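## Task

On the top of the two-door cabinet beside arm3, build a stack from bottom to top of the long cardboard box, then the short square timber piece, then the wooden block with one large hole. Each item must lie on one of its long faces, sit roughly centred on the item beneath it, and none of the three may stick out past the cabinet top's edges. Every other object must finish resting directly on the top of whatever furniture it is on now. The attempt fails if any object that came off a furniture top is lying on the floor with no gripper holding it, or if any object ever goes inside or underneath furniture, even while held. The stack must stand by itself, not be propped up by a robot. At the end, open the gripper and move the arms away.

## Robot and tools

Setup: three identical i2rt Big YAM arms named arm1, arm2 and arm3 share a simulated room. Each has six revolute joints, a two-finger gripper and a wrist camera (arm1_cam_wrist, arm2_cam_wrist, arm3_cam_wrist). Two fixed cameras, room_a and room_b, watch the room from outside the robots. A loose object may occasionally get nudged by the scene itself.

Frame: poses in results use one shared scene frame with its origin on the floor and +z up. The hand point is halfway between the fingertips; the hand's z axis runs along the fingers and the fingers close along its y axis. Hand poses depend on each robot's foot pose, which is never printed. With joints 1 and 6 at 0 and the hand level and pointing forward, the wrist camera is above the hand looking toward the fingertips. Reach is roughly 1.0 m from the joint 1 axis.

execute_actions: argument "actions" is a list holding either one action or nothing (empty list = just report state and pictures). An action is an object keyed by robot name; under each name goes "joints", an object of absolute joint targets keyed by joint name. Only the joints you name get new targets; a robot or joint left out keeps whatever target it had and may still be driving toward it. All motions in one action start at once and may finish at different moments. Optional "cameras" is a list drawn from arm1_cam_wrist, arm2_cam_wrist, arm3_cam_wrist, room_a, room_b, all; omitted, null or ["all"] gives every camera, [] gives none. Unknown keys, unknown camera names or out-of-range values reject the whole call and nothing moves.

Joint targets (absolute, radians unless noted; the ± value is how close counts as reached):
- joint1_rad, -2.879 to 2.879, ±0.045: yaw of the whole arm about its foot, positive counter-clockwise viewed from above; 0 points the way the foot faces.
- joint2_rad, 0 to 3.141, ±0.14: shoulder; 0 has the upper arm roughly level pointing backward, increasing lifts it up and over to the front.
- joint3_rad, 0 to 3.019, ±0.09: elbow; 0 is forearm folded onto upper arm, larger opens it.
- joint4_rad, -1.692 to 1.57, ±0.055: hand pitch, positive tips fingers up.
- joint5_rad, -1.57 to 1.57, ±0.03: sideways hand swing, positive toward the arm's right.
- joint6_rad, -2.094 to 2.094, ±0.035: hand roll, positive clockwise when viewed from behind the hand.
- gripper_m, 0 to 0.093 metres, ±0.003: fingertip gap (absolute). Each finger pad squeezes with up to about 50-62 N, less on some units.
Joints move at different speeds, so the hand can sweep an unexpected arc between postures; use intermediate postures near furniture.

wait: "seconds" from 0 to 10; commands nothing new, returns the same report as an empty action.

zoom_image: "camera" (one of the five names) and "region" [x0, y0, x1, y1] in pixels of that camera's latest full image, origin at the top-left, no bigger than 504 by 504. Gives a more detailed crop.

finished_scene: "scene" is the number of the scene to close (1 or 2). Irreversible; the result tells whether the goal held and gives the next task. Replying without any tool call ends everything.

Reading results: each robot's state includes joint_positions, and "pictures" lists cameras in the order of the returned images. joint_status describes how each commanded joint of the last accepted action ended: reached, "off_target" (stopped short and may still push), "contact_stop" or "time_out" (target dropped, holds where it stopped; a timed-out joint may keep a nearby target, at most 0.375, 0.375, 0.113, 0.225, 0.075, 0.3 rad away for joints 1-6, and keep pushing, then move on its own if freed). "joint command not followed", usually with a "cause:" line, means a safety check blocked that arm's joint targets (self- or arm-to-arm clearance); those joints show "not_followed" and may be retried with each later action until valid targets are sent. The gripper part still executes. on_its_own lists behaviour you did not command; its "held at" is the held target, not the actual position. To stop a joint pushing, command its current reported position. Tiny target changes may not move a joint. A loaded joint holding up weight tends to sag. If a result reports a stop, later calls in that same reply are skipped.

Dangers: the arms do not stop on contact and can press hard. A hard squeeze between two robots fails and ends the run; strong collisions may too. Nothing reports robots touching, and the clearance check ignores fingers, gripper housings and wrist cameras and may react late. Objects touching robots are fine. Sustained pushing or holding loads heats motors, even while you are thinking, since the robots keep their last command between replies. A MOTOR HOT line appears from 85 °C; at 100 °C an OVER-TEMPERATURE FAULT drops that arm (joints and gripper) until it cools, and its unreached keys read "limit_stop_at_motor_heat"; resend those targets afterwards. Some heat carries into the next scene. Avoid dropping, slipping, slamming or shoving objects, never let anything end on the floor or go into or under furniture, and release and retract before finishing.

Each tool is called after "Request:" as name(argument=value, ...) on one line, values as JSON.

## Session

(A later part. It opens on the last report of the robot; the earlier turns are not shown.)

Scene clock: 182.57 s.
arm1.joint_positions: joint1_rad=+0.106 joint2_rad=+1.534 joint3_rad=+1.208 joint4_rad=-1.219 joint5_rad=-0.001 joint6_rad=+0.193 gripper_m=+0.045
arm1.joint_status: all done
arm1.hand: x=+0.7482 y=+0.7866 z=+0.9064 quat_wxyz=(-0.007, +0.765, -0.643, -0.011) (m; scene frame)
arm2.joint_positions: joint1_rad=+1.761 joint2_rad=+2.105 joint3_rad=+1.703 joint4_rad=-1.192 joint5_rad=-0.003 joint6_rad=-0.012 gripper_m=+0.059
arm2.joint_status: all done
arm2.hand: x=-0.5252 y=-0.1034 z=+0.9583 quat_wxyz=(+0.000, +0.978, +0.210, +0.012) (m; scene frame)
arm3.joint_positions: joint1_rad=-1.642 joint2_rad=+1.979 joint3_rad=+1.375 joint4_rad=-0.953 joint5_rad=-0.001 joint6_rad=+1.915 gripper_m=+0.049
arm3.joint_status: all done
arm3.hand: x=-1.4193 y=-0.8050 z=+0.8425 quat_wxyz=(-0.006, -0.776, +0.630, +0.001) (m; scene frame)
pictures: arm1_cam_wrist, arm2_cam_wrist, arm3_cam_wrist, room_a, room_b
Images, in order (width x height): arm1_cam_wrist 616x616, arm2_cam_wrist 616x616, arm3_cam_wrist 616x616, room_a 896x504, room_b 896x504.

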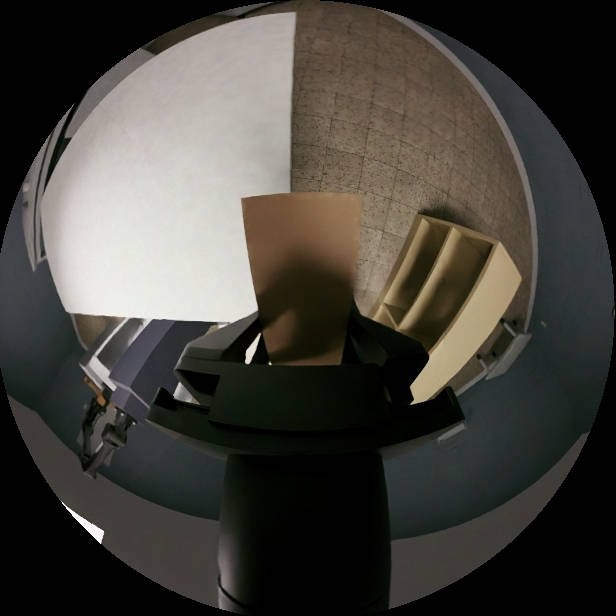

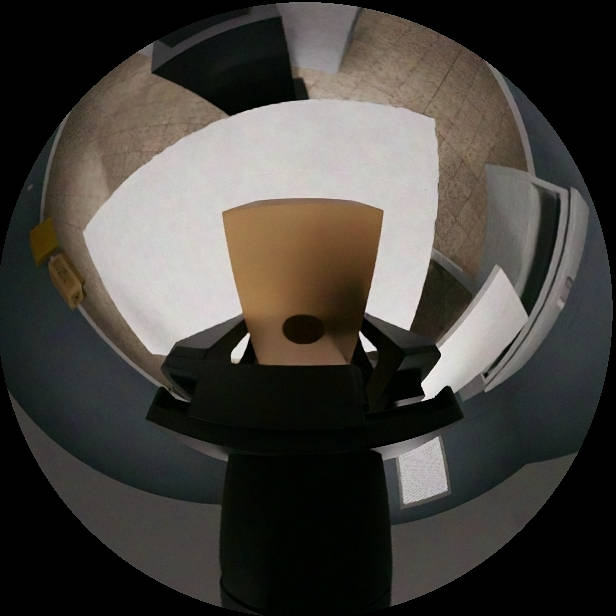

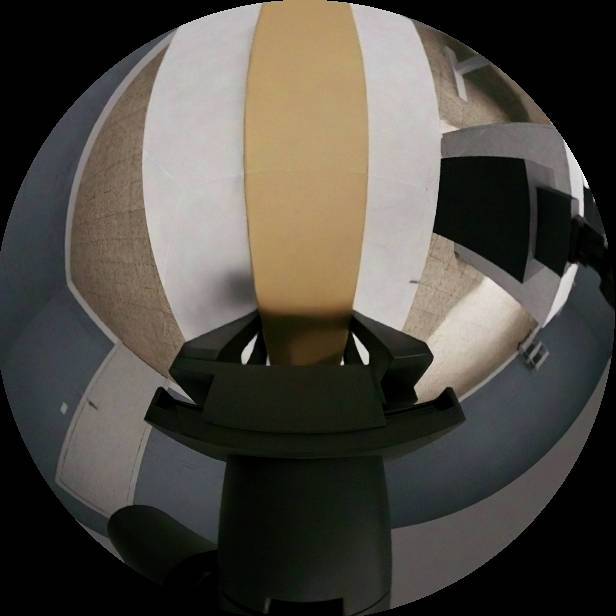

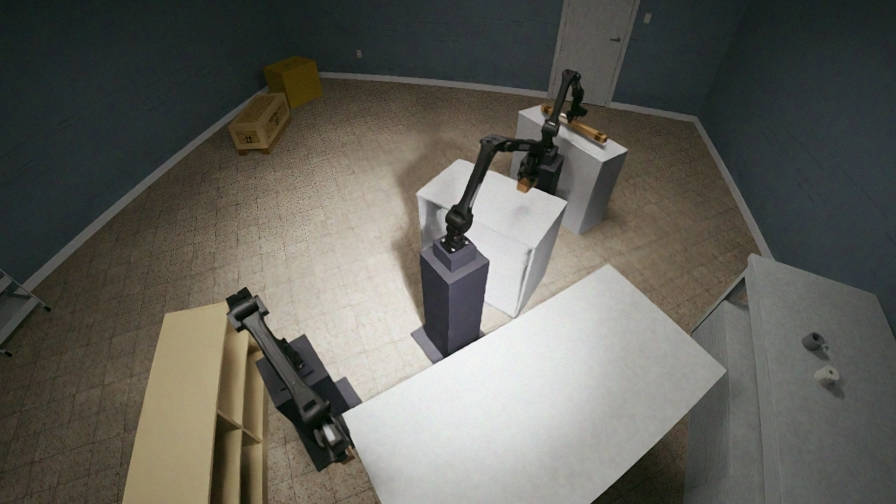

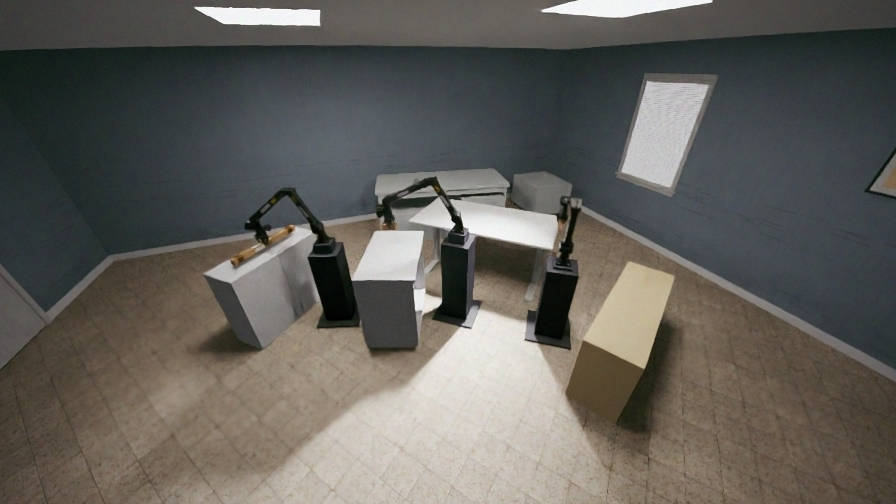

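Request:
execute_actions(actions=[{"arm1":{"joints":{"joint1_rad":0.675,"joint2_rad":2.05,"joint3_rad":1.755,"joint4_rad":-1.2,"joint6_rad":-0.81}},"arm2":{"joints":{"joint2_rad":2.255,"joint4_rad":-1.0}},"arm3":{"joints":{"joint2_rad":2.045,"joint3_rad":1.47,"joint4_rad":-0.925}}}])

Scene clock: 219.27 s.
arm1.joint_positions: joint1_rad=+0.672 joint2_rad=+2.076 joint3_rad=+1.697 joint4_rad=-1.200 joint5_rad=-0.002 joint6_rad=-0.794 gripper_m=+0.045
arm1.joint_status: all done
arm1.hand: x=+0.4117 y=+0.7406 z=+0.8043 quat_wxyz=(+0.002, +0.997, +0.077, +0.003) (m; scene frame)
arm2.joint_positions: joint1_rad=+1.761 joint2_rad=+2.292 joint3_rad=+1.703 joint4_rad=-1.007 joint5_rad=-0.003 joint6_rad=-0.012 gripper_m=+0.059
arm2.joint_status: all done
arm2.hand: x=-0.5393 y=-0.1099 z=+0.8441 quat_wxyz=(+0.000, +0.978, +0.210, +0.012) (m; scene frame)
arm3.joint_positions: joint1_rad=-1.642 joint2_rad=+2.023 joint3_rad=+1.433 joint4_rad=-0.938 joint5_rad=-0.001 joint6_rad=+1.915 gripper_m=+0.049
arm3.joint_status: all done
arm3.hand: x=-1.4399 y=-0.8176 z=+0.8376 quat_wxyz=(-0.019, -0.776, +0.630, +0.006) (m; scene frame)
pictures: arm1_cam_wrist, arm2_cam_wrist, arm3_cam_wrist, room_a, room_b
Images, in order (width x height): arm1_cam_wrist 616x616, arm2_cam_wrist 616x616, arm3_cam_wrist 616x616, room_a 896x504, room_b 896x504.

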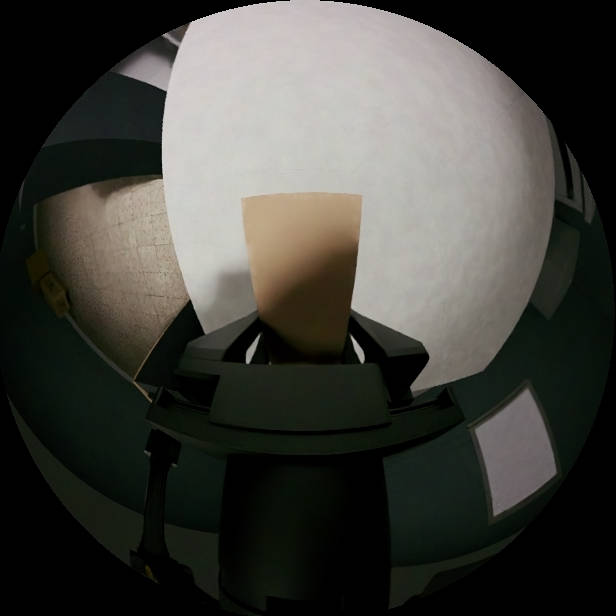

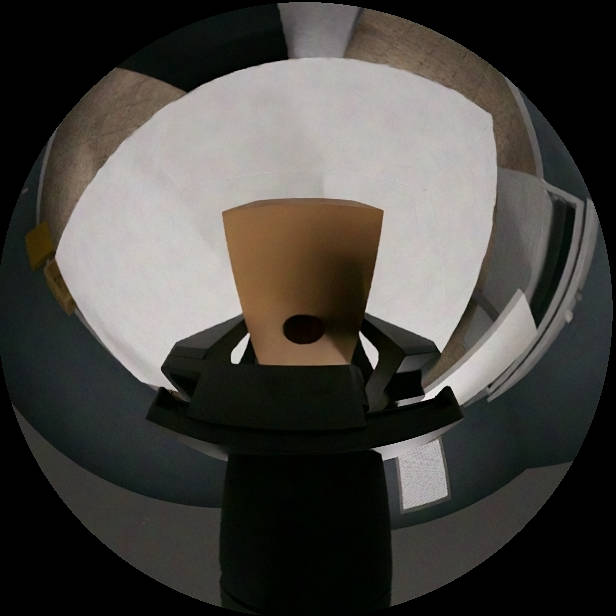

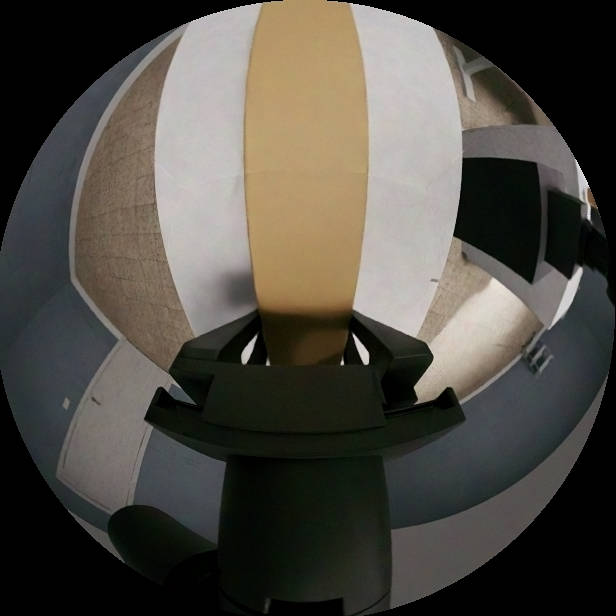

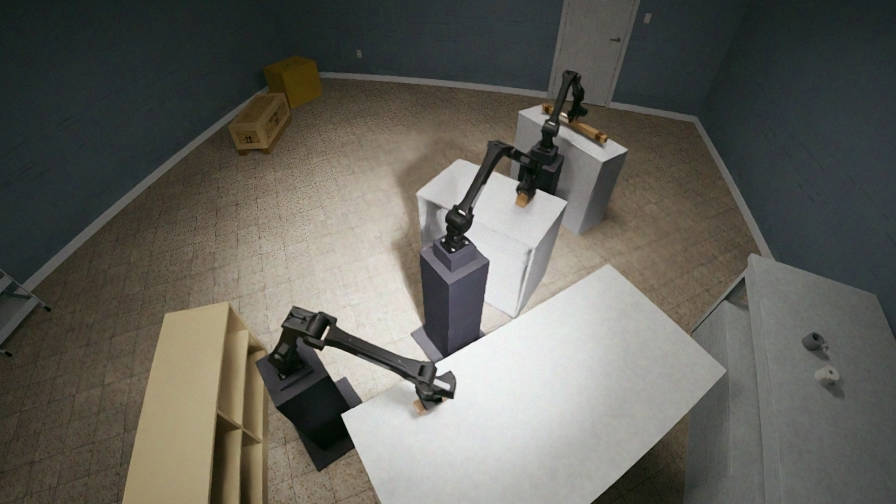

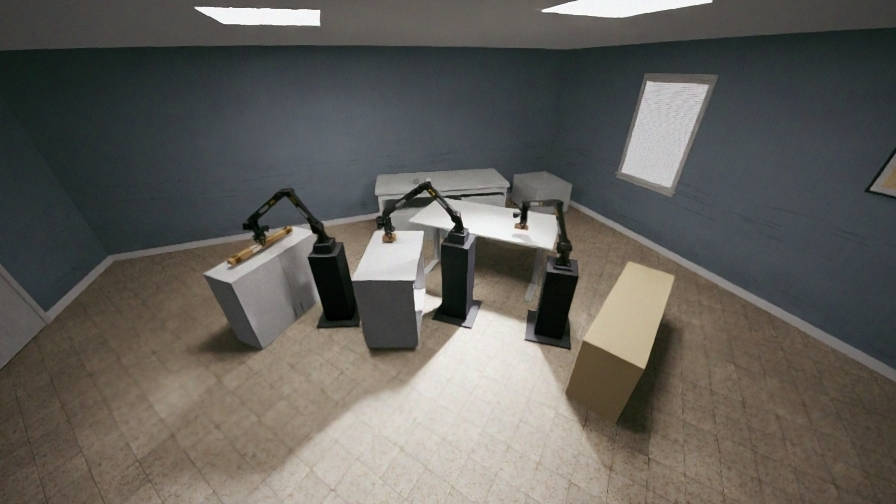

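Request:
execute_actions(actions=[{"arm1":{"joints":{"joint2_rad":2.135,"joint4_rad":-1.135}},"arm2":{"joints":{"joint2_rad":2.342,"joint4_rad":-0.955}},"arm3":{"joints":{"joint2_rad":2.103,"joint4_rad":-0.905}}}], cameras=["room_a","room_b"])

Scene clock: 229.40 s.
arm1.joint_positions: joint1_rad=+0.672 joint2_rad=+2.146 joint3_rad=+1.704 joint4_rad=-1.147 joint5_rad=-0.002 joint6_rad=-0.795 gripper_m=+0.045
arm1.joint_status: all done
arm1.hand: x=+0.4051 y=+0.7457 z=+0.7647 quat_wxyz=(+0.006, +0.997, +0.077, +0.007) (m; scene frame)
arm2.joint_positions: joint1_rad=+1.761 joint2_rad=+2.330 joint3_rad=+1.703 joint4_rad=-0.960 joint5_rad=-0.002 joint6_rad=-0.011 gripper_m=+0.059
arm2.joint_status: all done
arm2.hand: x=-0.5421 y=-0.1111 z=+0.8204 quat_wxyz=(+0.001, +0.978, +0.210, +0.008) (m; scene frame)
arm3.joint_positions: joint1_rad=-1.642 joint2_rad=+2.091 joint3_rad=+1.438 joint4_rad=-0.921 joint5_rad=-0.003 joint6_rad=+1.917 gripper_m=+0.049
arm3.joint_status: all done
arm3.hand: x=-1.4358 y=-0.8157 z=+0.8019 quat_wxyz=(+0.001, -0.776, +0.631, -0.003) (m; scene frame)
pictures: room_a, room_b
Images, in order (width x height): room_a 896x504, room_b 896x504.

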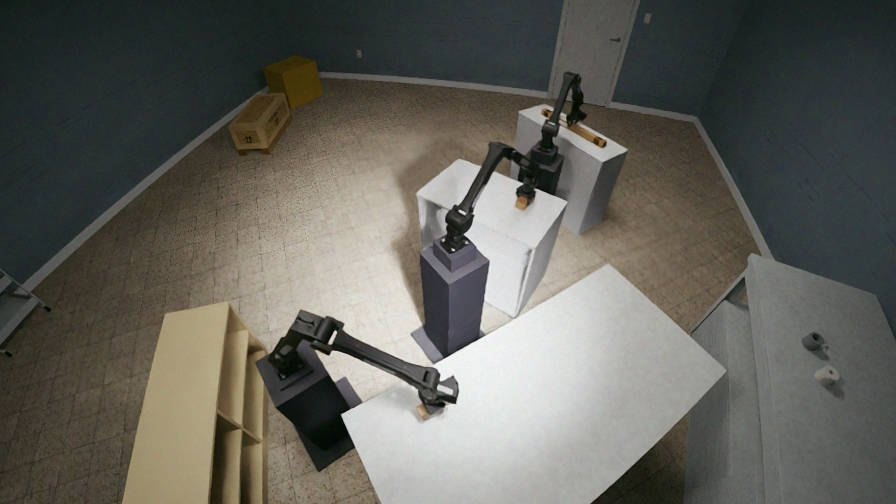

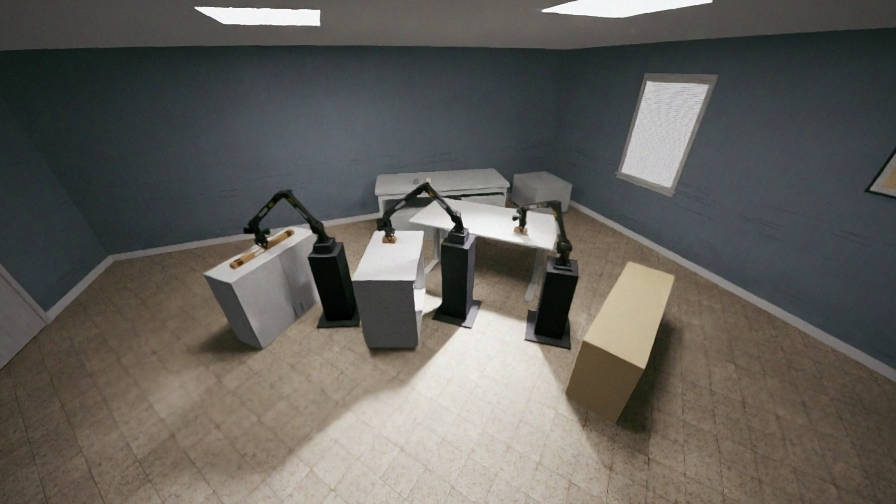

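Request:
zoom_image(camera="room_b", region=[340, 190, 440, 270])

Region (340, 190, 440, 270) of room_b's 896x504 image, scaled by 5.040, with more detail than that image has; it fills the top 403 rows of this view, and the rest is white.

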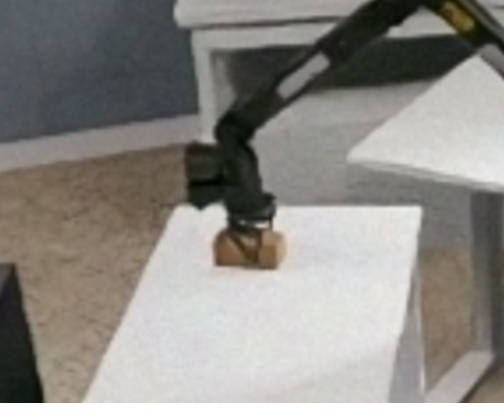

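Request:
execute_actions(actions=[{"arm1":{"joints":{"gripper_m":0.093}},"arm2":{"joints":{"joint2_rad":2.365}},"arm3":{"joints":{"joint2_rad":2.09,"gripper_m":0.093}}}], cameras=["arm1_cam_wrist","arm3_cam_wrist"])

Scene clock: 239.93 s.
arm1.joint_positions: joint1_rad=+0.672 joint2_rad=+2.146 joint3_rad=+1.704 joint4_rad=-1.147 joint5_rad=-0.002 joint6_rad=-0.795 gripper_m=+0.093
arm1.joint_status: all done
arm1.hand: x=+0.4051 y=+0.7457 z=+0.7647 quat_wxyz=(+0.006, +0.997, +0.077, +0.007) (m; scene frame)
arm2.joint_positions: joint1_rad=+1.761 joint2_rad=+2.330 joint3_rad=+1.703 joint4_rad=-0.960 joint5_rad=-0.002 joint6_rad=-0.011 gripper_m=+0.059
arm2.joint_status: all done
arm2.hand: x=-0.5421 y=-0.1111 z=+0.8204 quat_wxyz=(+0.001, +0.978, +0.210, +0.008) (m; scene frame)
arm3.joint_positions: joint1_rad=-1.642 joint2_rad=+2.091 joint3_rad=+1.438 joint4_rad=-0.921 joint5_rad=-0.002 joint6_rad=+1.917 gripper_m=+0.093
arm3.joint_status: all done
arm3.hand: x=-1.4359 y=-0.8156 z=+0.8019 quat_wxyz=(+0.002, -0.776, +0.631, -0.003) (m; scene frame)
pictures: arm1_cam_wrist, arm3_cam_wrist
Images, in order (width x height): arm1_cam_wrist 616x616, arm3_cam_wrist 616x616.

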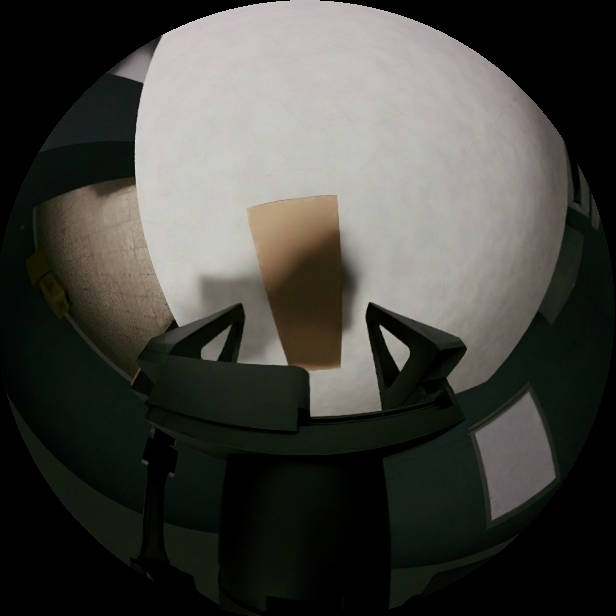

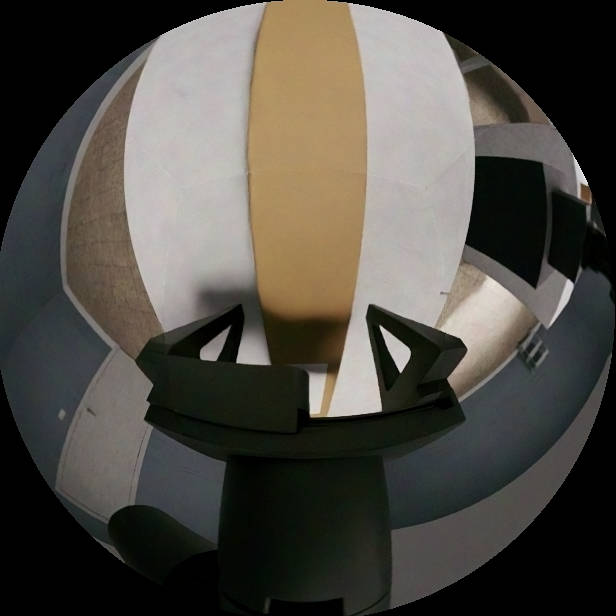

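Request:
execute_actions(actions=[{"arm1":{"joints":{"joint2_rad":1.85,"joint4_rad":-1.3}},"arm2":{"joints":{"joint2_rad":2.385}},"arm3":{"joints":{"joint2_rad":1.75,"joint4_rad":-1.25}}}], cameras=["arm2_cam_wrist","arm3_cam_wrist"])

Scene clock: 253.97 s.
arm1.joint_positions: joint1_rad=+0.672 joint2_rad=+1.848 joint3_rad=+1.731 joint4_rad=-1.290 joint5_rad=-0.002 joint6_rad=-0.795 gripper_m=+0.093
arm1.joint_status: all done
arm1.hand: x=+0.4172 y=+0.7361 z=+0.9514 quat_wxyz=(-0.054, +0.994, +0.077, -0.061) (m; scene frame)
arm2.joint_positions: joint1_rad=+1.761 joint2_rad=+2.331 joint3_rad=+1.703 joint4_rad=-0.960 joint5_rad=-0.002 joint6_rad=-0.011 gripper_m=+0.059
arm2.joint_status: all done
arm2.hand: x=-0.5419 y=-0.1110 z=+0.8200 quat_wxyz=(+0.001, +0.978, +0.210, +0.008) (m; scene frame)
arm3.joint_positions: joint1_rad=-1.642 joint2_rad=+1.727 joint3_rad=+1.454 joint4_rad=-1.233 joint5_rad=-0.002 joint6_rad=+1.917 gripper_m=+0.093
arm3.joint_status: all done
arm3.hand: x=-1.4023 y=-0.7944 z=+1.0001 quat_wxyz=(-0.030, -0.775, +0.631, +0.009) (m; scene frame)
pictures: arm2_cam_wrist, arm3_cam_wrist
Images, in order (width x height): arm2_cam_wrist 616x616, arm3_cam_wrist 616x616.

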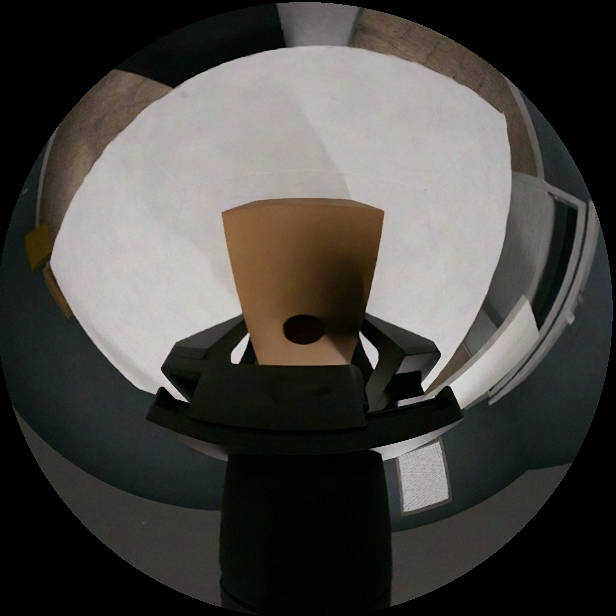

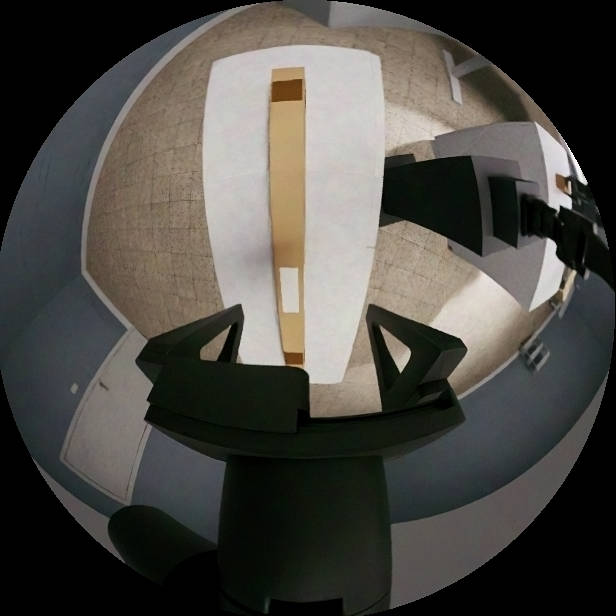

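Request:
execute_actions(actions=[{"arm1":{"joints":{"joint1_rad":-0.3,"joint2_rad":1.3,"joint3_rad":1.3,"joint6_rad":0}},"arm2":{"joints":{"joint2_rad":2.33,"gripper_m":0.093}},"arm3":{"joints":{"joint1_rad":-0.9,"joint6_rad":0.8}}}], cameras=["arm2_cam_wrist"])

Request:
execute_actions(actions=[{"arm1":{"joints":{"joint1_rad":-1.2}},"arm2":{"joints":{"joint2_rad":2.1,"joint4_rad":-1.18}},"arm3":{"joints":{"joint1_rad":-0.2,"joint6_rad":0}}}], cameras=["arm2_cam_wrist"])

Scene clock: 272.03 s.
arm1.joint_positions: joint1_rad=-0.300 joint2_rad=+1.291 joint3_rad=+1.305 joint4_rad=-1.291 joint5_rad=+0.001 joint6_rad=-0.016 gripper_m=+0.093
arm1.joint_status: all done
arm1.hand: x=+0.9248 y=+0.8070 z=+1.0467 quat_wxyz=(-0.108, +0.691, -0.708, -0.100) (m; scene frame)
arm2.joint_positions: joint1_rad=+1.761 joint2_rad=+2.331 joint3_rad=+1.703 joint4_rad=-0.960 joint5_rad=-0.002 joint6_rad=-0.011 gripper_m=+0.093
arm2.joint_status: all done
arm2.hand: x=-0.5419 y=-0.1110 z=+0.8200 quat_wxyz=(+0.001, +0.978, +0.210, +0.008) (m; scene frame)
arm3.joint_positions: joint1_rad=-0.891 joint2_rad=+1.728 joint3_rad=+1.454 joint4_rad=-1.233 joint5_rad=-0.002 joint6_rad=+0.816 gripper_m=+0.093
arm3.joint_status: all done
arm3.hand: x=-1.0906 y=-1.0285 z=+1.0004 quat_wxyz=(-0.029, -0.970, -0.241, +0.013) (m; scene frame)
pictures: arm2_cam_wrist
Images, in order (width x height): arm2_cam_wrist 616x616.

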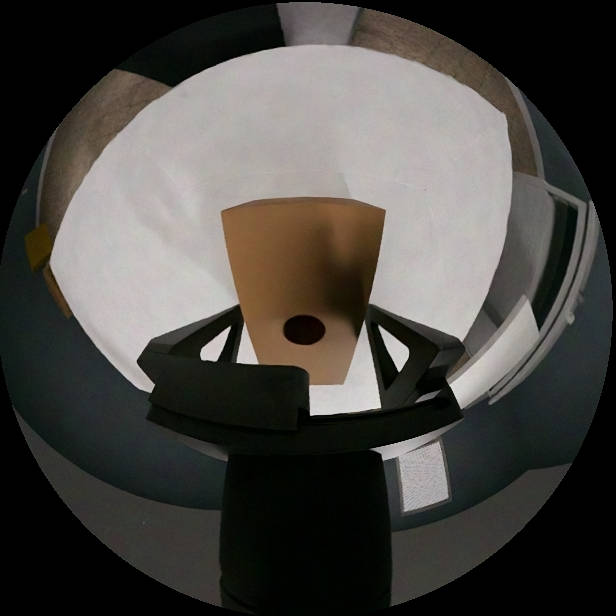

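Scene clock: 273.77 s.
arm1.joint_positions: joint1_rad=-1.200 joint2_rad=+1.296 joint3_rad=+1.305 joint4_rad=-1.291 joint5_rad=+0.000 joint6_rad=-0.014 gripper_m=+0.093
arm1.joint_status: all done
arm1.hand: x=+1.2594 y=+0.6283 z=+1.0452 quat_wxyz=(-0.139, +0.313, -0.939, -0.044) (m; scene frame)
arm2.joint_positions: joint1_rad=+1.761 joint2_rad=+2.078 joint3_rad=+1.707 joint4_rad=-1.173 joint5_rad=-0.002 joint6_rad=-0.011 gripper_m=+0.093
arm2.joint_status: all done
arm2.hand: x=-0.5332 y=-0.1067 z=+0.9756 quat_wxyz=(+0.005, +0.978, +0.209, -0.013) (m; scene frame)
arm3.joint_positions: joint1_rad=-0.192 joint2_rad=+1.728 joint3_rad=+1.454 joint4_rad=-1.233 joint5_rad=-0.002 joint6_rad=+0.015 gripper_m=+0.093
arm3.joint_status: all done
arm3.hand: x=-0.7275 y=-0.9991 z=+1.0014 quat_wxyz=(-0.029, -0.546, -0.837, +0.015) (m; scene frame)
pictures: arm2_cam_wrist
Images, in order (width x height): arm2_cam_wrist 616x616.

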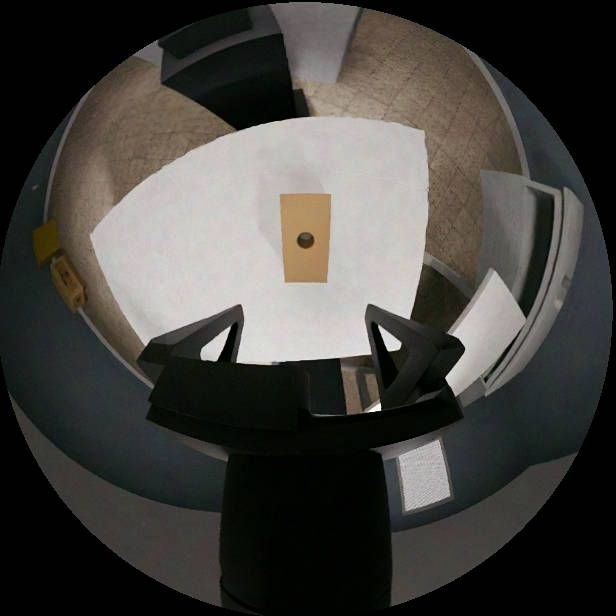

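Request:
execute_actions(actions=[{"arm2":{"joints":{"joint1_rad":-0.764,"joint2_rad":2.405,"joint3_rad":2.035,"joint4_rad":-1.13,"joint6_rad":0.785}}}], cameras=["arm2_cam_wrist"])

Scene clock: 286.60 s.
arm1.joint_positions: joint1_rad=-1.200 joint2_rad=+1.296 joint3_rad=+1.305 joint4_rad=-1.291 joint5_rad=+0.000 joint6_rad=-0.014 gripper_m=+0.093
arm1.joint_status: not commanded
arm1.hand: x=+1.2594 y=+0.6283 z=+1.0452 quat_wxyz=(-0.139, +0.313, -0.939, -0.044) (m; scene frame)
arm2.joint_positions: joint1_rad=-0.769 joint2_rad=+2.413 joint3_rad=+2.026 joint4_rad=-1.122 joint5_rad=+0.002 joint6_rad=+0.774 gripper_m=+0.093
arm2.joint_status: all done
arm2.hand: x=+0.4170 y=+0.7567 z=+0.8717 quat_wxyz=(-0.020, +0.124, -0.992, -0.022) (m; scene frame)
arm3.joint_positions: joint1_rad=-0.192 joint2_rad=+1.728 joint3_rad=+1.454 joint4_rad=-1.233 joint5_rad=-0.002 joint6_rad=+0.015 gripper_m=+0.093
arm3.joint_status: not commanded
arm3.hand: x=-0.7275 y=-0.9991 z=+1.0014 quat_wxyz=(-0.029, -0.546, -0.837, +0.015) (m; scene frame)
pictures: arm2_cam_wrist
Images, in order (width x height): arm2_cam_wrist 616x616.

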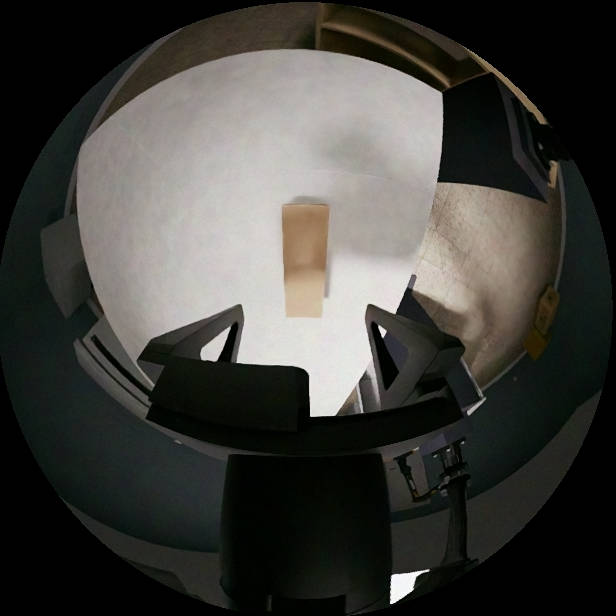

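Request:
execute_actions(actions=[{"arm2":{"joints":{"joint1_rad":-0.75,"joint2_rad":2.56,"joint4_rad":-0.95}}}], cameras=["arm2_cam_wrist"])

Scene clock: 306.47 s.
arm1.joint_positions: joint1_rad=-1.200 joint2_rad=+1.296 joint3_rad=+1.305 joint4_rad=-1.291 joint5_rad=+0.000 joint6_rad=-0.014 gripper_m=+0.093
arm1.joint_status: not commanded
arm1.hand: x=+1.2594 y=+0.6283 z=+1.0452 quat_wxyz=(-0.139, +0.313, -0.939, -0.044) (m; scene frame)
arm2.joint_positions: joint1_rad=-0.764 joint2_rad=+2.570 joint3_rad=+2.026 joint4_rad=-0.959 joint5_rad=+0.002 joint6_rad=+0.774 gripper_m=+0.093
arm2.joint_status: all done
arm2.hand: x=+0.4151 y=+0.7601 z=+0.7647 quat_wxyz=(-0.022, +0.126, -0.991, -0.025) (m; scene frame)
arm3.joint_positions: joint1_rad=-0.192 joint2_rad=+1.728 joint3_rad=+1.454 joint4_rad=-1.233 joint5_rad=-0.002 joint6_rad=+0.015 gripper_m=+0.093
arm3.joint_status: not commanded
arm3.hand: x=-0.7275 y=-0.9991 z=+1.0014 quat_wxyz=(-0.029, -0.546, -0.837, +0.015) (m; scene frame)
pictures: arm2_cam_wrist
Images, in order (width x height): arm2_cam_wrist 616x616.

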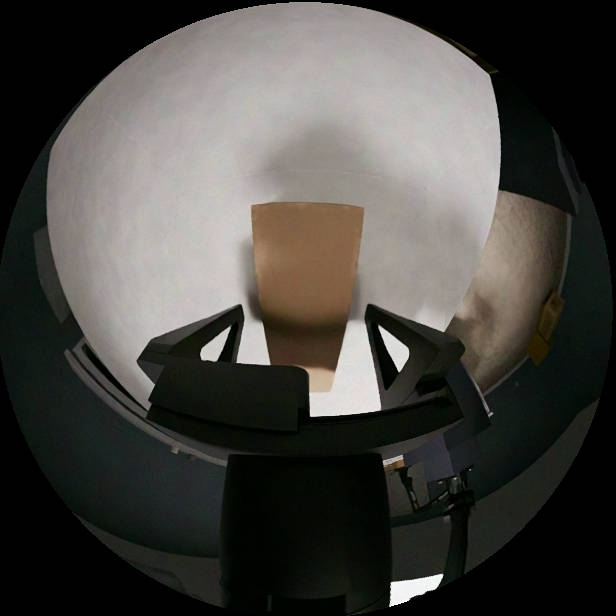

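Request:
execute_actions(actions=[{"arm2":{"joints":{"gripper_m":0.03}}}], cameras=[])

Request:
execute_actions(actions=[{"arm2":{"joints":{"joint2_rad":2.38,"joint4_rad":-1.15}}}], cameras=["arm2_cam_wrist"])

Request:
execute_actions(actions=[{"arm2":{"joints":{"joint1_rad":2.115,"joint2_rad":2.09,"joint3_rad":1.645,"joint4_rad":-1.04}}}], cameras=["arm2_cam_wrist","room_b"])

Scene clock: 323.97 s.
arm1.joint_positions: joint1_rad=-1.200 joint2_rad=+1.296 joint3_rad=+1.305 joint4_rad=-1.291 joint5_rad=+0.000 joint6_rad=-0.014 gripper_m=+0.093
arm1.joint_status: not commanded
arm1.hand: x=+1.2594 y=+0.6283 z=+1.0452 quat_wxyz=(-0.139, +0.313, -0.939, -0.044) (m; scene frame)
arm2.joint_positions: joint1_rad=-0.764 joint2_rad=+2.570 joint3_rad=+2.026 joint4_rad=-0.958 joint5_rad=+0.002 joint6_rad=+0.775 gripper_m=+0.045
arm2.joint_status: gripper_m off_target (ended at +0.045, target +0.030)
arm2.hand: x=+0.4151 y=+0.7601 z=+0.7647 quat_wxyz=(-0.022, +0.126, -0.991, -0.025) (m; scene frame)
arm3.joint_positions: joint1_rad=-0.192 joint2_rad=+1.728 joint3_rad=+1.454 joint4_rad=-1.233 joint5_rad=-0.002 joint6_rad=+0.015 gripper_m=+0.093
arm3.joint_status: not commanded
arm3.hand: x=-0.7275 y=-0.9991 z=+1.0014 quat_wxyz=(-0.029, -0.546, -0.837, +0.015) (m; scene frame)
pictures: none
No camera images: the call's "cameras" was empty. Leave "cameras" out to get every camera's image.

Scene clock: 325.13 s.
arm1.joint_positions: joint1_rad=-1.200 joint2_rad=+1.296 joint3_rad=+1.305 joint4_rad=-1.291 joint5_rad=+0.000 joint6_rad=-0.014 gripper_m=+0.093
arm1.joint_status: not commanded
arm1.hand: x=+1.2594 y=+0.6283 z=+1.0452 quat_wxyz=(-0.139, +0.313, -0.939, -0.044) (m; scene frame)
arm2.joint_positions: joint1_rad=-0.764 joint2_rad=+2.366 joint3_rad=+2.019 joint4_rad=-1.143 joint5_rad=+0.002 joint6_rad=+0.775 gripper_m=+0.045
arm2.joint_status: all done
arm2.hand: x=+0.4141 y=+0.7589 z=+0.9014 quat_wxyz=(-0.026, +0.126, -0.991, -0.030) (m; scene frame)
arm3.joint_positions: joint1_rad=-0.192 joint2_rad=+1.728 joint3_rad=+1.454 joint4_rad=-1.233 joint5_rad=-0.002 joint6_rad=+0.015 gripper_m=+0.093
arm3.joint_status: not commanded
arm3.hand: x=-0.7275 y=-0.9991 z=+1.0014 quat_wxyz=(-0.029, -0.546, -0.837, +0.015) (m; scene frame)
pictures: arm2_cam_wrist
Images, in order (width x height): arm2_cam_wrist 616x616.

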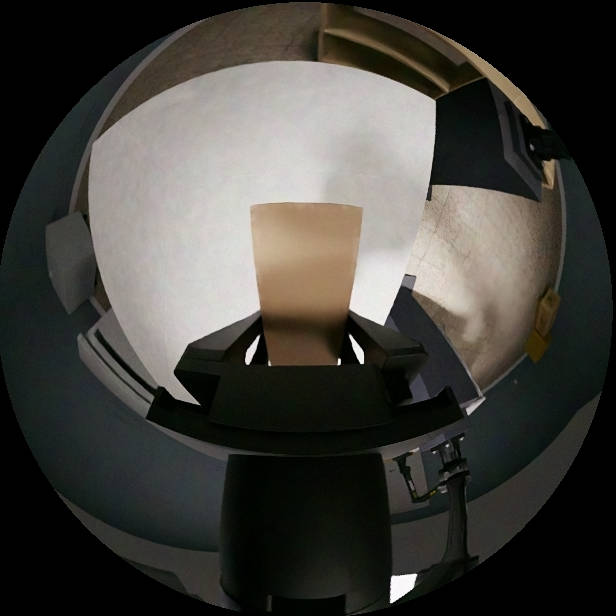

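Scene clock: 327.67 s.
arm1.joint_positions: joint1_rad=-1.200 joint2_rad=+1.296 joint3_rad=+1.305 joint4_rad=-1.291 joint5_rad=+0.000 joint6_rad=-0.014 gripper_m=+0.093
arm1.joint_status: not commanded
arm1.hand: x=+1.2594 y=+0.6283 z=+1.0452 quat_wxyz=(-0.139, +0.313, -0.939, -0.044) (m; scene frame)
arm2.joint_positions: joint1_rad=+2.128 joint2_rad=+2.094 joint3_rad=+1.645 joint4_rad=-1.032 joint5_rad=-0.003 joint6_rad=+0.775 gripper_m=+0.045
arm2.joint_status: all done
arm2.hand: x=-0.4109 y=-0.3023 z=+0.9464 quat_wxyz=(+0.034, +0.999, +0.001, -0.031) (m; scene frame)
arm3.joint_positions: joint1_rad=-0.192 joint2_rad=+1.728 joint3_rad=+1.454 joint4_rad=-1.233 joint5_rad=-0.002 joint6_rad=+0.015 gripper_m=+0.093
arm3.joint_status: not commanded
arm3.hand: x=-0.7275 y=-0.9991 z=+1.0014 quat_wxyz=(-0.029, -0.546, -0.837, +0.015) (m; scene frame)
pictures: arm2_cam_wrist, room_b
Images, in order (width x height): arm2_cam_wrist 616x616, room_b 896x504.

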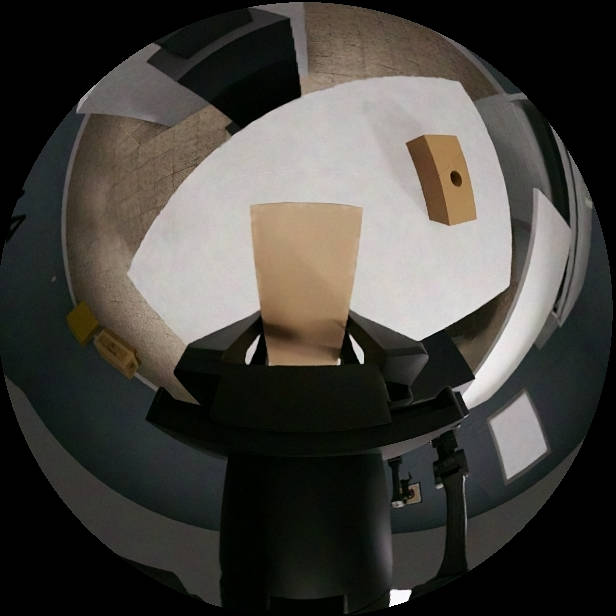

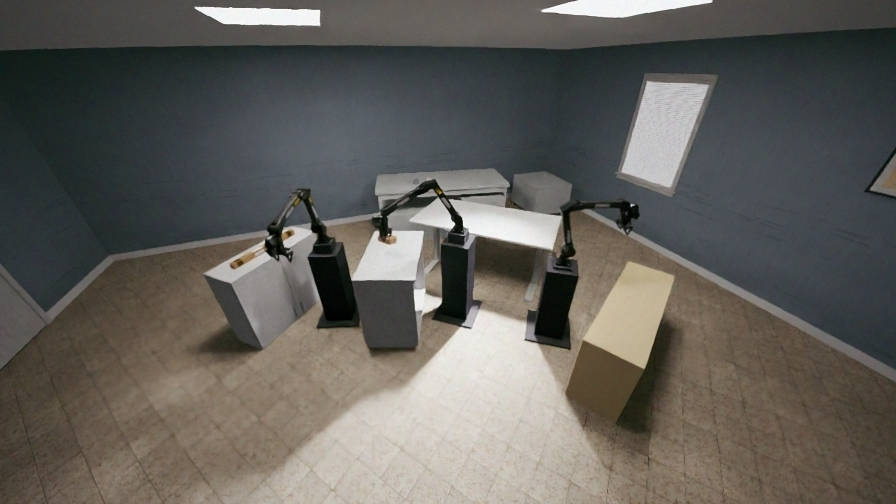

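Request:
execute_actions(actions=[{"arm2":{"joints":{"joint2_rad":2.245,"joint4_rad":-0.855}}}], cameras=[])

Scene clock: 335.37 s.
arm1.joint_positions: joint1_rad=-1.200 joint2_rad=+1.296 joint3_rad=+1.305 joint4_rad=-1.291 joint5_rad=+0.000 joint6_rad=-0.014 gripper_m=+0.093
arm1.joint_status: not commanded
arm1.hand: x=+1.2594 y=+0.6283 z=+1.0452 quat_wxyz=(-0.139, +0.313, -0.939, -0.044) (m; scene frame)
arm2.joint_positions: joint1_rad=+2.128 joint2_rad=+2.265 joint3_rad=+1.629 joint4_rad=-0.864 joint5_rad=-0.003 joint6_rad=+0.775 gripper_m=+0.045
arm2.joint_status: all done
arm2.hand: x=-0.4145 y=-0.3062 z=+0.8381 quat_wxyz=(+0.027, +0.999, +0.001, -0.024) (m; scene frame)
arm3.joint_positions: joint1_rad=-0.192 joint2_rad=+1.728 joint3_rad=+1.454 joint4_rad=-1.233 joint5_rad=-0.002 joint6_rad=+0.015 gripper_m=+0.093
arm3.joint_status: not commanded
arm3.hand: x=-0.7275 y=-0.9991 z=+1.0014 quat_wxyz=(-0.029, -0.546, -0.837, +0.015) (m; scene frame)
pictures: none
No camera images: the call's "cameras" was empty. Leave "cameras" out to get every camera's image.

Request:
execute_actions(actions=[{"arm2":{"joints":{"joint2_rad":2.325,"joint4_rad":-0.84}}}], cameras=["arm2_cam_wrist"])

Scene clock: 339.77 s.
arm1.joint_positions: joint1_rad=-1.200 joint2_rad=+1.296 joint3_rad=+1.305 joint4_rad=-1.291 joint5_rad=+0.000 joint6_rad=-0.014 gripper_m=+0.093
arm1.joint_status: not commanded
arm1.hand: x=+1.2594 y=+0.6283 z=+1.0452 quat_wxyz=(-0.139, +0.313, -0.939, -0.044) (m; scene frame)
arm2.joint_positions: joint1_rad=+2.128 joint2_rad=+2.295 joint3_rad=+1.630 joint4_rad=-0.846 joint5_rad=-0.002 joint6_rad=+0.776 gripper_m=+0.045
arm2.joint_status: all done
arm2.hand: x=-0.4130 y=-0.3046 z=+0.8204 quat_wxyz=(+0.023, +1.000, +0.001, -0.021) (m; scene frame)
arm3.joint_positions: joint1_rad=-0.192 joint2_rad=+1.728 joint3_rad=+1.454 joint4_rad=-1.233 joint5_rad=-0.002 joint6_rad=+0.015 gripper_m=+0.093
arm3.joint_status: not commanded
arm3.hand: x=-0.7275 y=-0.9991 z=+1.0014 quat_wxyz=(-0.029, -0.546, -0.837, +0.015) (m; scene frame)
pictures: arm2_cam_wrist
Images, in order (width x height): arm2_cam_wrist 616x616.

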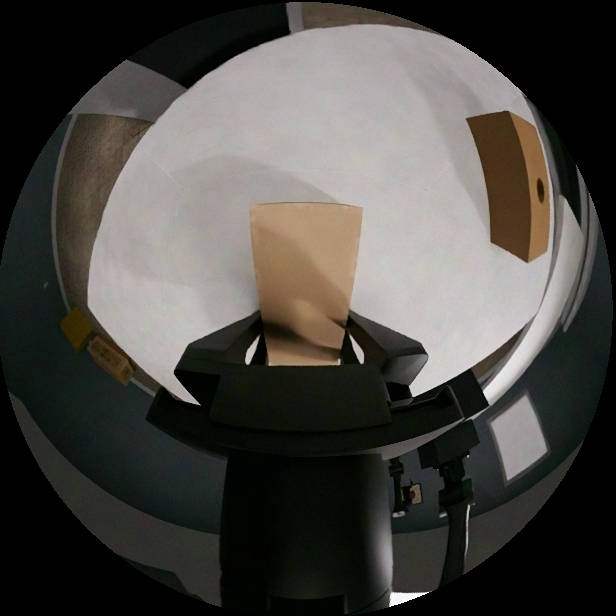

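Request:
execute_actions(actions=[{"arm2":{"joints":{"joint2_rad":2.295,"gripper_m":0.093}},"arm3":{"joints":{"joint6_rad":0.39}}}], cameras=["arm2_cam_wrist"])

Request:
execute_actions(actions=[{"arm2":{"joints":{"joint2_rad":1.95,"joint4_rad":-1.2}},"arm3":{"joints":{"joint1_rad":0.35}}}], cameras=["arm2_cam_wrist"])

Scene clock: 349.10 s.
arm1.joint_positions: joint1_rad=-1.200 joint2_rad=+1.296 joint3_rad=+1.305 joint4_rad=-1.291 joint5_rad=+0.000 joint6_rad=-0.014 gripper_m=+0.093
arm1.joint_status: not commanded
arm1.hand: x=+1.2594 y=+0.6283 z=+1.0452 quat_wxyz=(-0.139, +0.313, -0.939, -0.044) (m; scene frame)
arm2.joint_positions: joint1_rad=+2.128 joint2_rad=+2.295 joint3_rad=+1.630 joint4_rad=-0.845 joint5_rad=-0.002 joint6_rad=+0.776 gripper_m=+0.093
arm2.joint_status: all done
arm2.hand: x=-0.4131 y=-0.3047 z=+0.8204 quat_wxyz=(+0.023, +1.000, +0.001, -0.021) (m; scene frame)
arm3.joint_positions: joint1_rad=-0.192 joint2_rad=+1.728 joint3_rad=+1.454 joint4_rad=-1.233 joint5_rad=-0.002 joint6_rad=+0.375 gripper_m=+0.093
arm3.joint_status: all done
arm3.hand: x=-0.7275 y=-0.9991 z=+1.0014 quat_wxyz=(-0.031, -0.687, -0.726, +0.010) (m; scene frame)
pictures: arm2_cam_wrist
Images, in order (width x height): arm2_cam_wrist 616x616.

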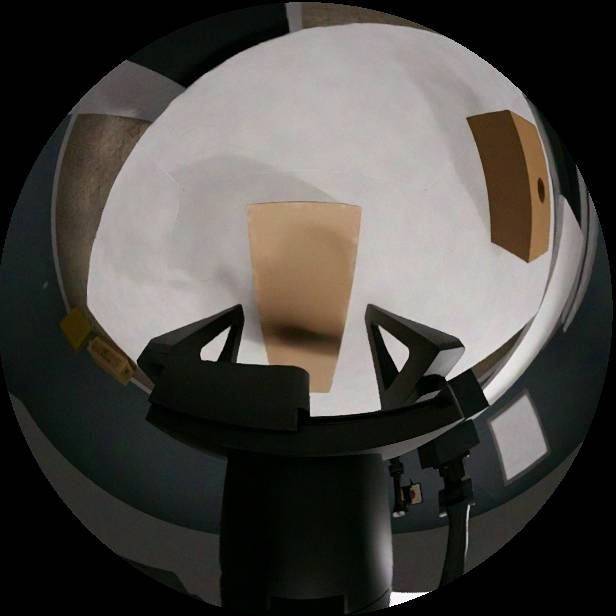

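Scene clock: 350.50 s.
arm1.joint_positions: joint1_rad=-1.200 joint2_rad=+1.296 joint3_rad=+1.305 joint4_rad=-1.291 joint5_rad=+0.000 joint6_rad=-0.014 gripper_m=+0.093
arm1.joint_status: not commanded
arm1.hand: x=+1.2594 y=+0.6283 z=+1.0452 quat_wxyz=(-0.139, +0.313, -0.939, -0.044) (m; scene frame)
arm2.joint_positions: joint1_rad=+2.128 joint2_rad=+1.937 joint3_rad=+1.631 joint4_rad=-1.192 joint5_rad=-0.002 joint6_rad=+0.776 gripper_m=+0.093
arm2.joint_status: all done
arm2.hand: x=-0.3873 y=-0.2787 z=+1.0315 quat_wxyz=(+0.027, +0.999, +0.001, -0.025) (m; scene frame)
arm3.joint_positions: joint1_rad=+0.356 joint2_rad=+1.728 joint3_rad=+1.454 joint4_rad=-1.233 joint5_rad=-0.002 joint6_rad=+0.377 gripper_m=+0.093
arm3.joint_status: all done
arm3.hand: x=-0.5085 y=-0.8131 z=+1.0019 quat_wxyz=(-0.033, -0.466, -0.884, +0.002) (m; scene frame)
pictures: arm2_cam_wrist
Images, in order (width x height): arm2_cam_wrist 616x616.

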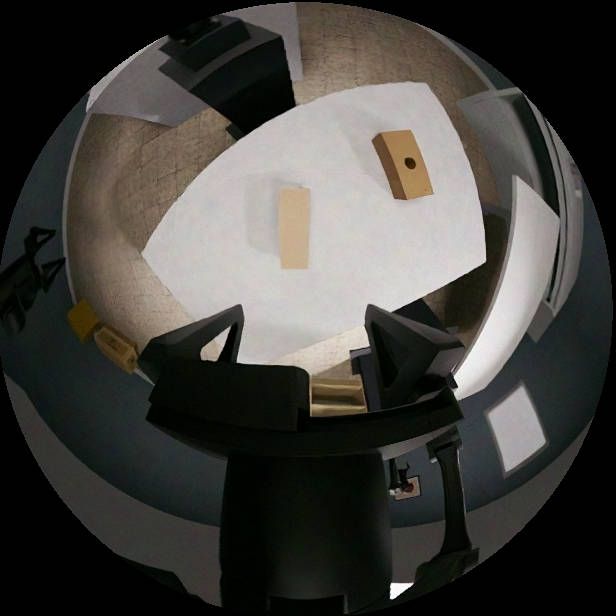

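Request:
execute_actions(actions=[{"arm2":{"joints":{"joint1_rad":0.6,"joint2_rad":1.4,"joint3_rad":1.2,"joint6_rad":0}},"arm3":{"joints":{"joint1_rad":1.315,"joint2_rad":1.945,"joint3_rad":1.59,"joint4_rad":-1.16}}}], cameras=["arm3_cam_wrist","room_a"])

Scene clock: 361.80 s.
arm1.joint_positions: joint1_rad=-1.200 joint2_rad=+1.296 joint3_rad=+1.305 joint4_rad=-1.291 joint5_rad=+0.000 joint6_rad=-0.014 gripper_m=+0.093
arm1.joint_status: not commanded
arm1.hand: x=+1.2594 y=+0.6283 z=+1.0452 quat_wxyz=(-0.139, +0.313, -0.939, -0.044) (m; scene frame)
arm2.joint_positions: joint1_rad=+0.602 joint2_rad=+1.391 joint3_rad=+1.205 joint4_rad=-1.194 joint5_rad=+0.000 joint6_rad=+0.013 gripper_m=+0.093
arm2.joint_status: all done
arm2.hand: x=-0.2826 y=+0.4459 z=+1.1332 quat_wxyz=(-0.033, +0.924, -0.369, -0.088) (m; scene frame)
arm3.joint_positions: joint1_rad=+1.322 joint2_rad=+1.951 joint3_rad=+1.566 joint4_rad=-1.168 joint5_rad=-0.002 joint6_rad=+0.377 gripper_m=+0.093
arm3.joint_status: all done
arm3.hand: x=-0.4057 y=-0.3031 z=+0.9247 quat_wxyz=(-0.009, -0.002, -1.000, -0.004) (m; scene frame)
pictures: arm3_cam_wrist, room_a
Images, in order (width x height): arm3_cam_wrist 616x616, room_a 896x504.

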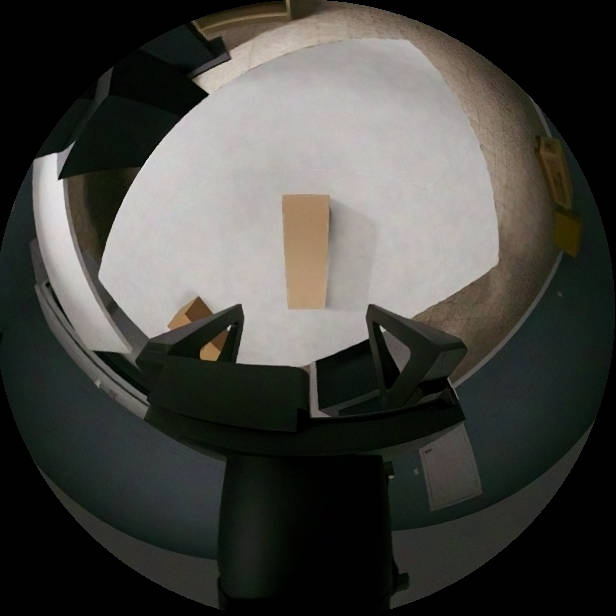

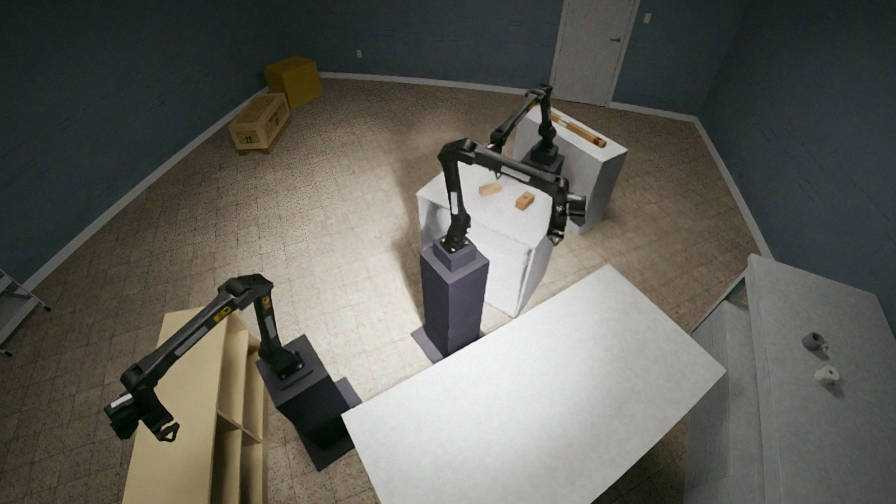

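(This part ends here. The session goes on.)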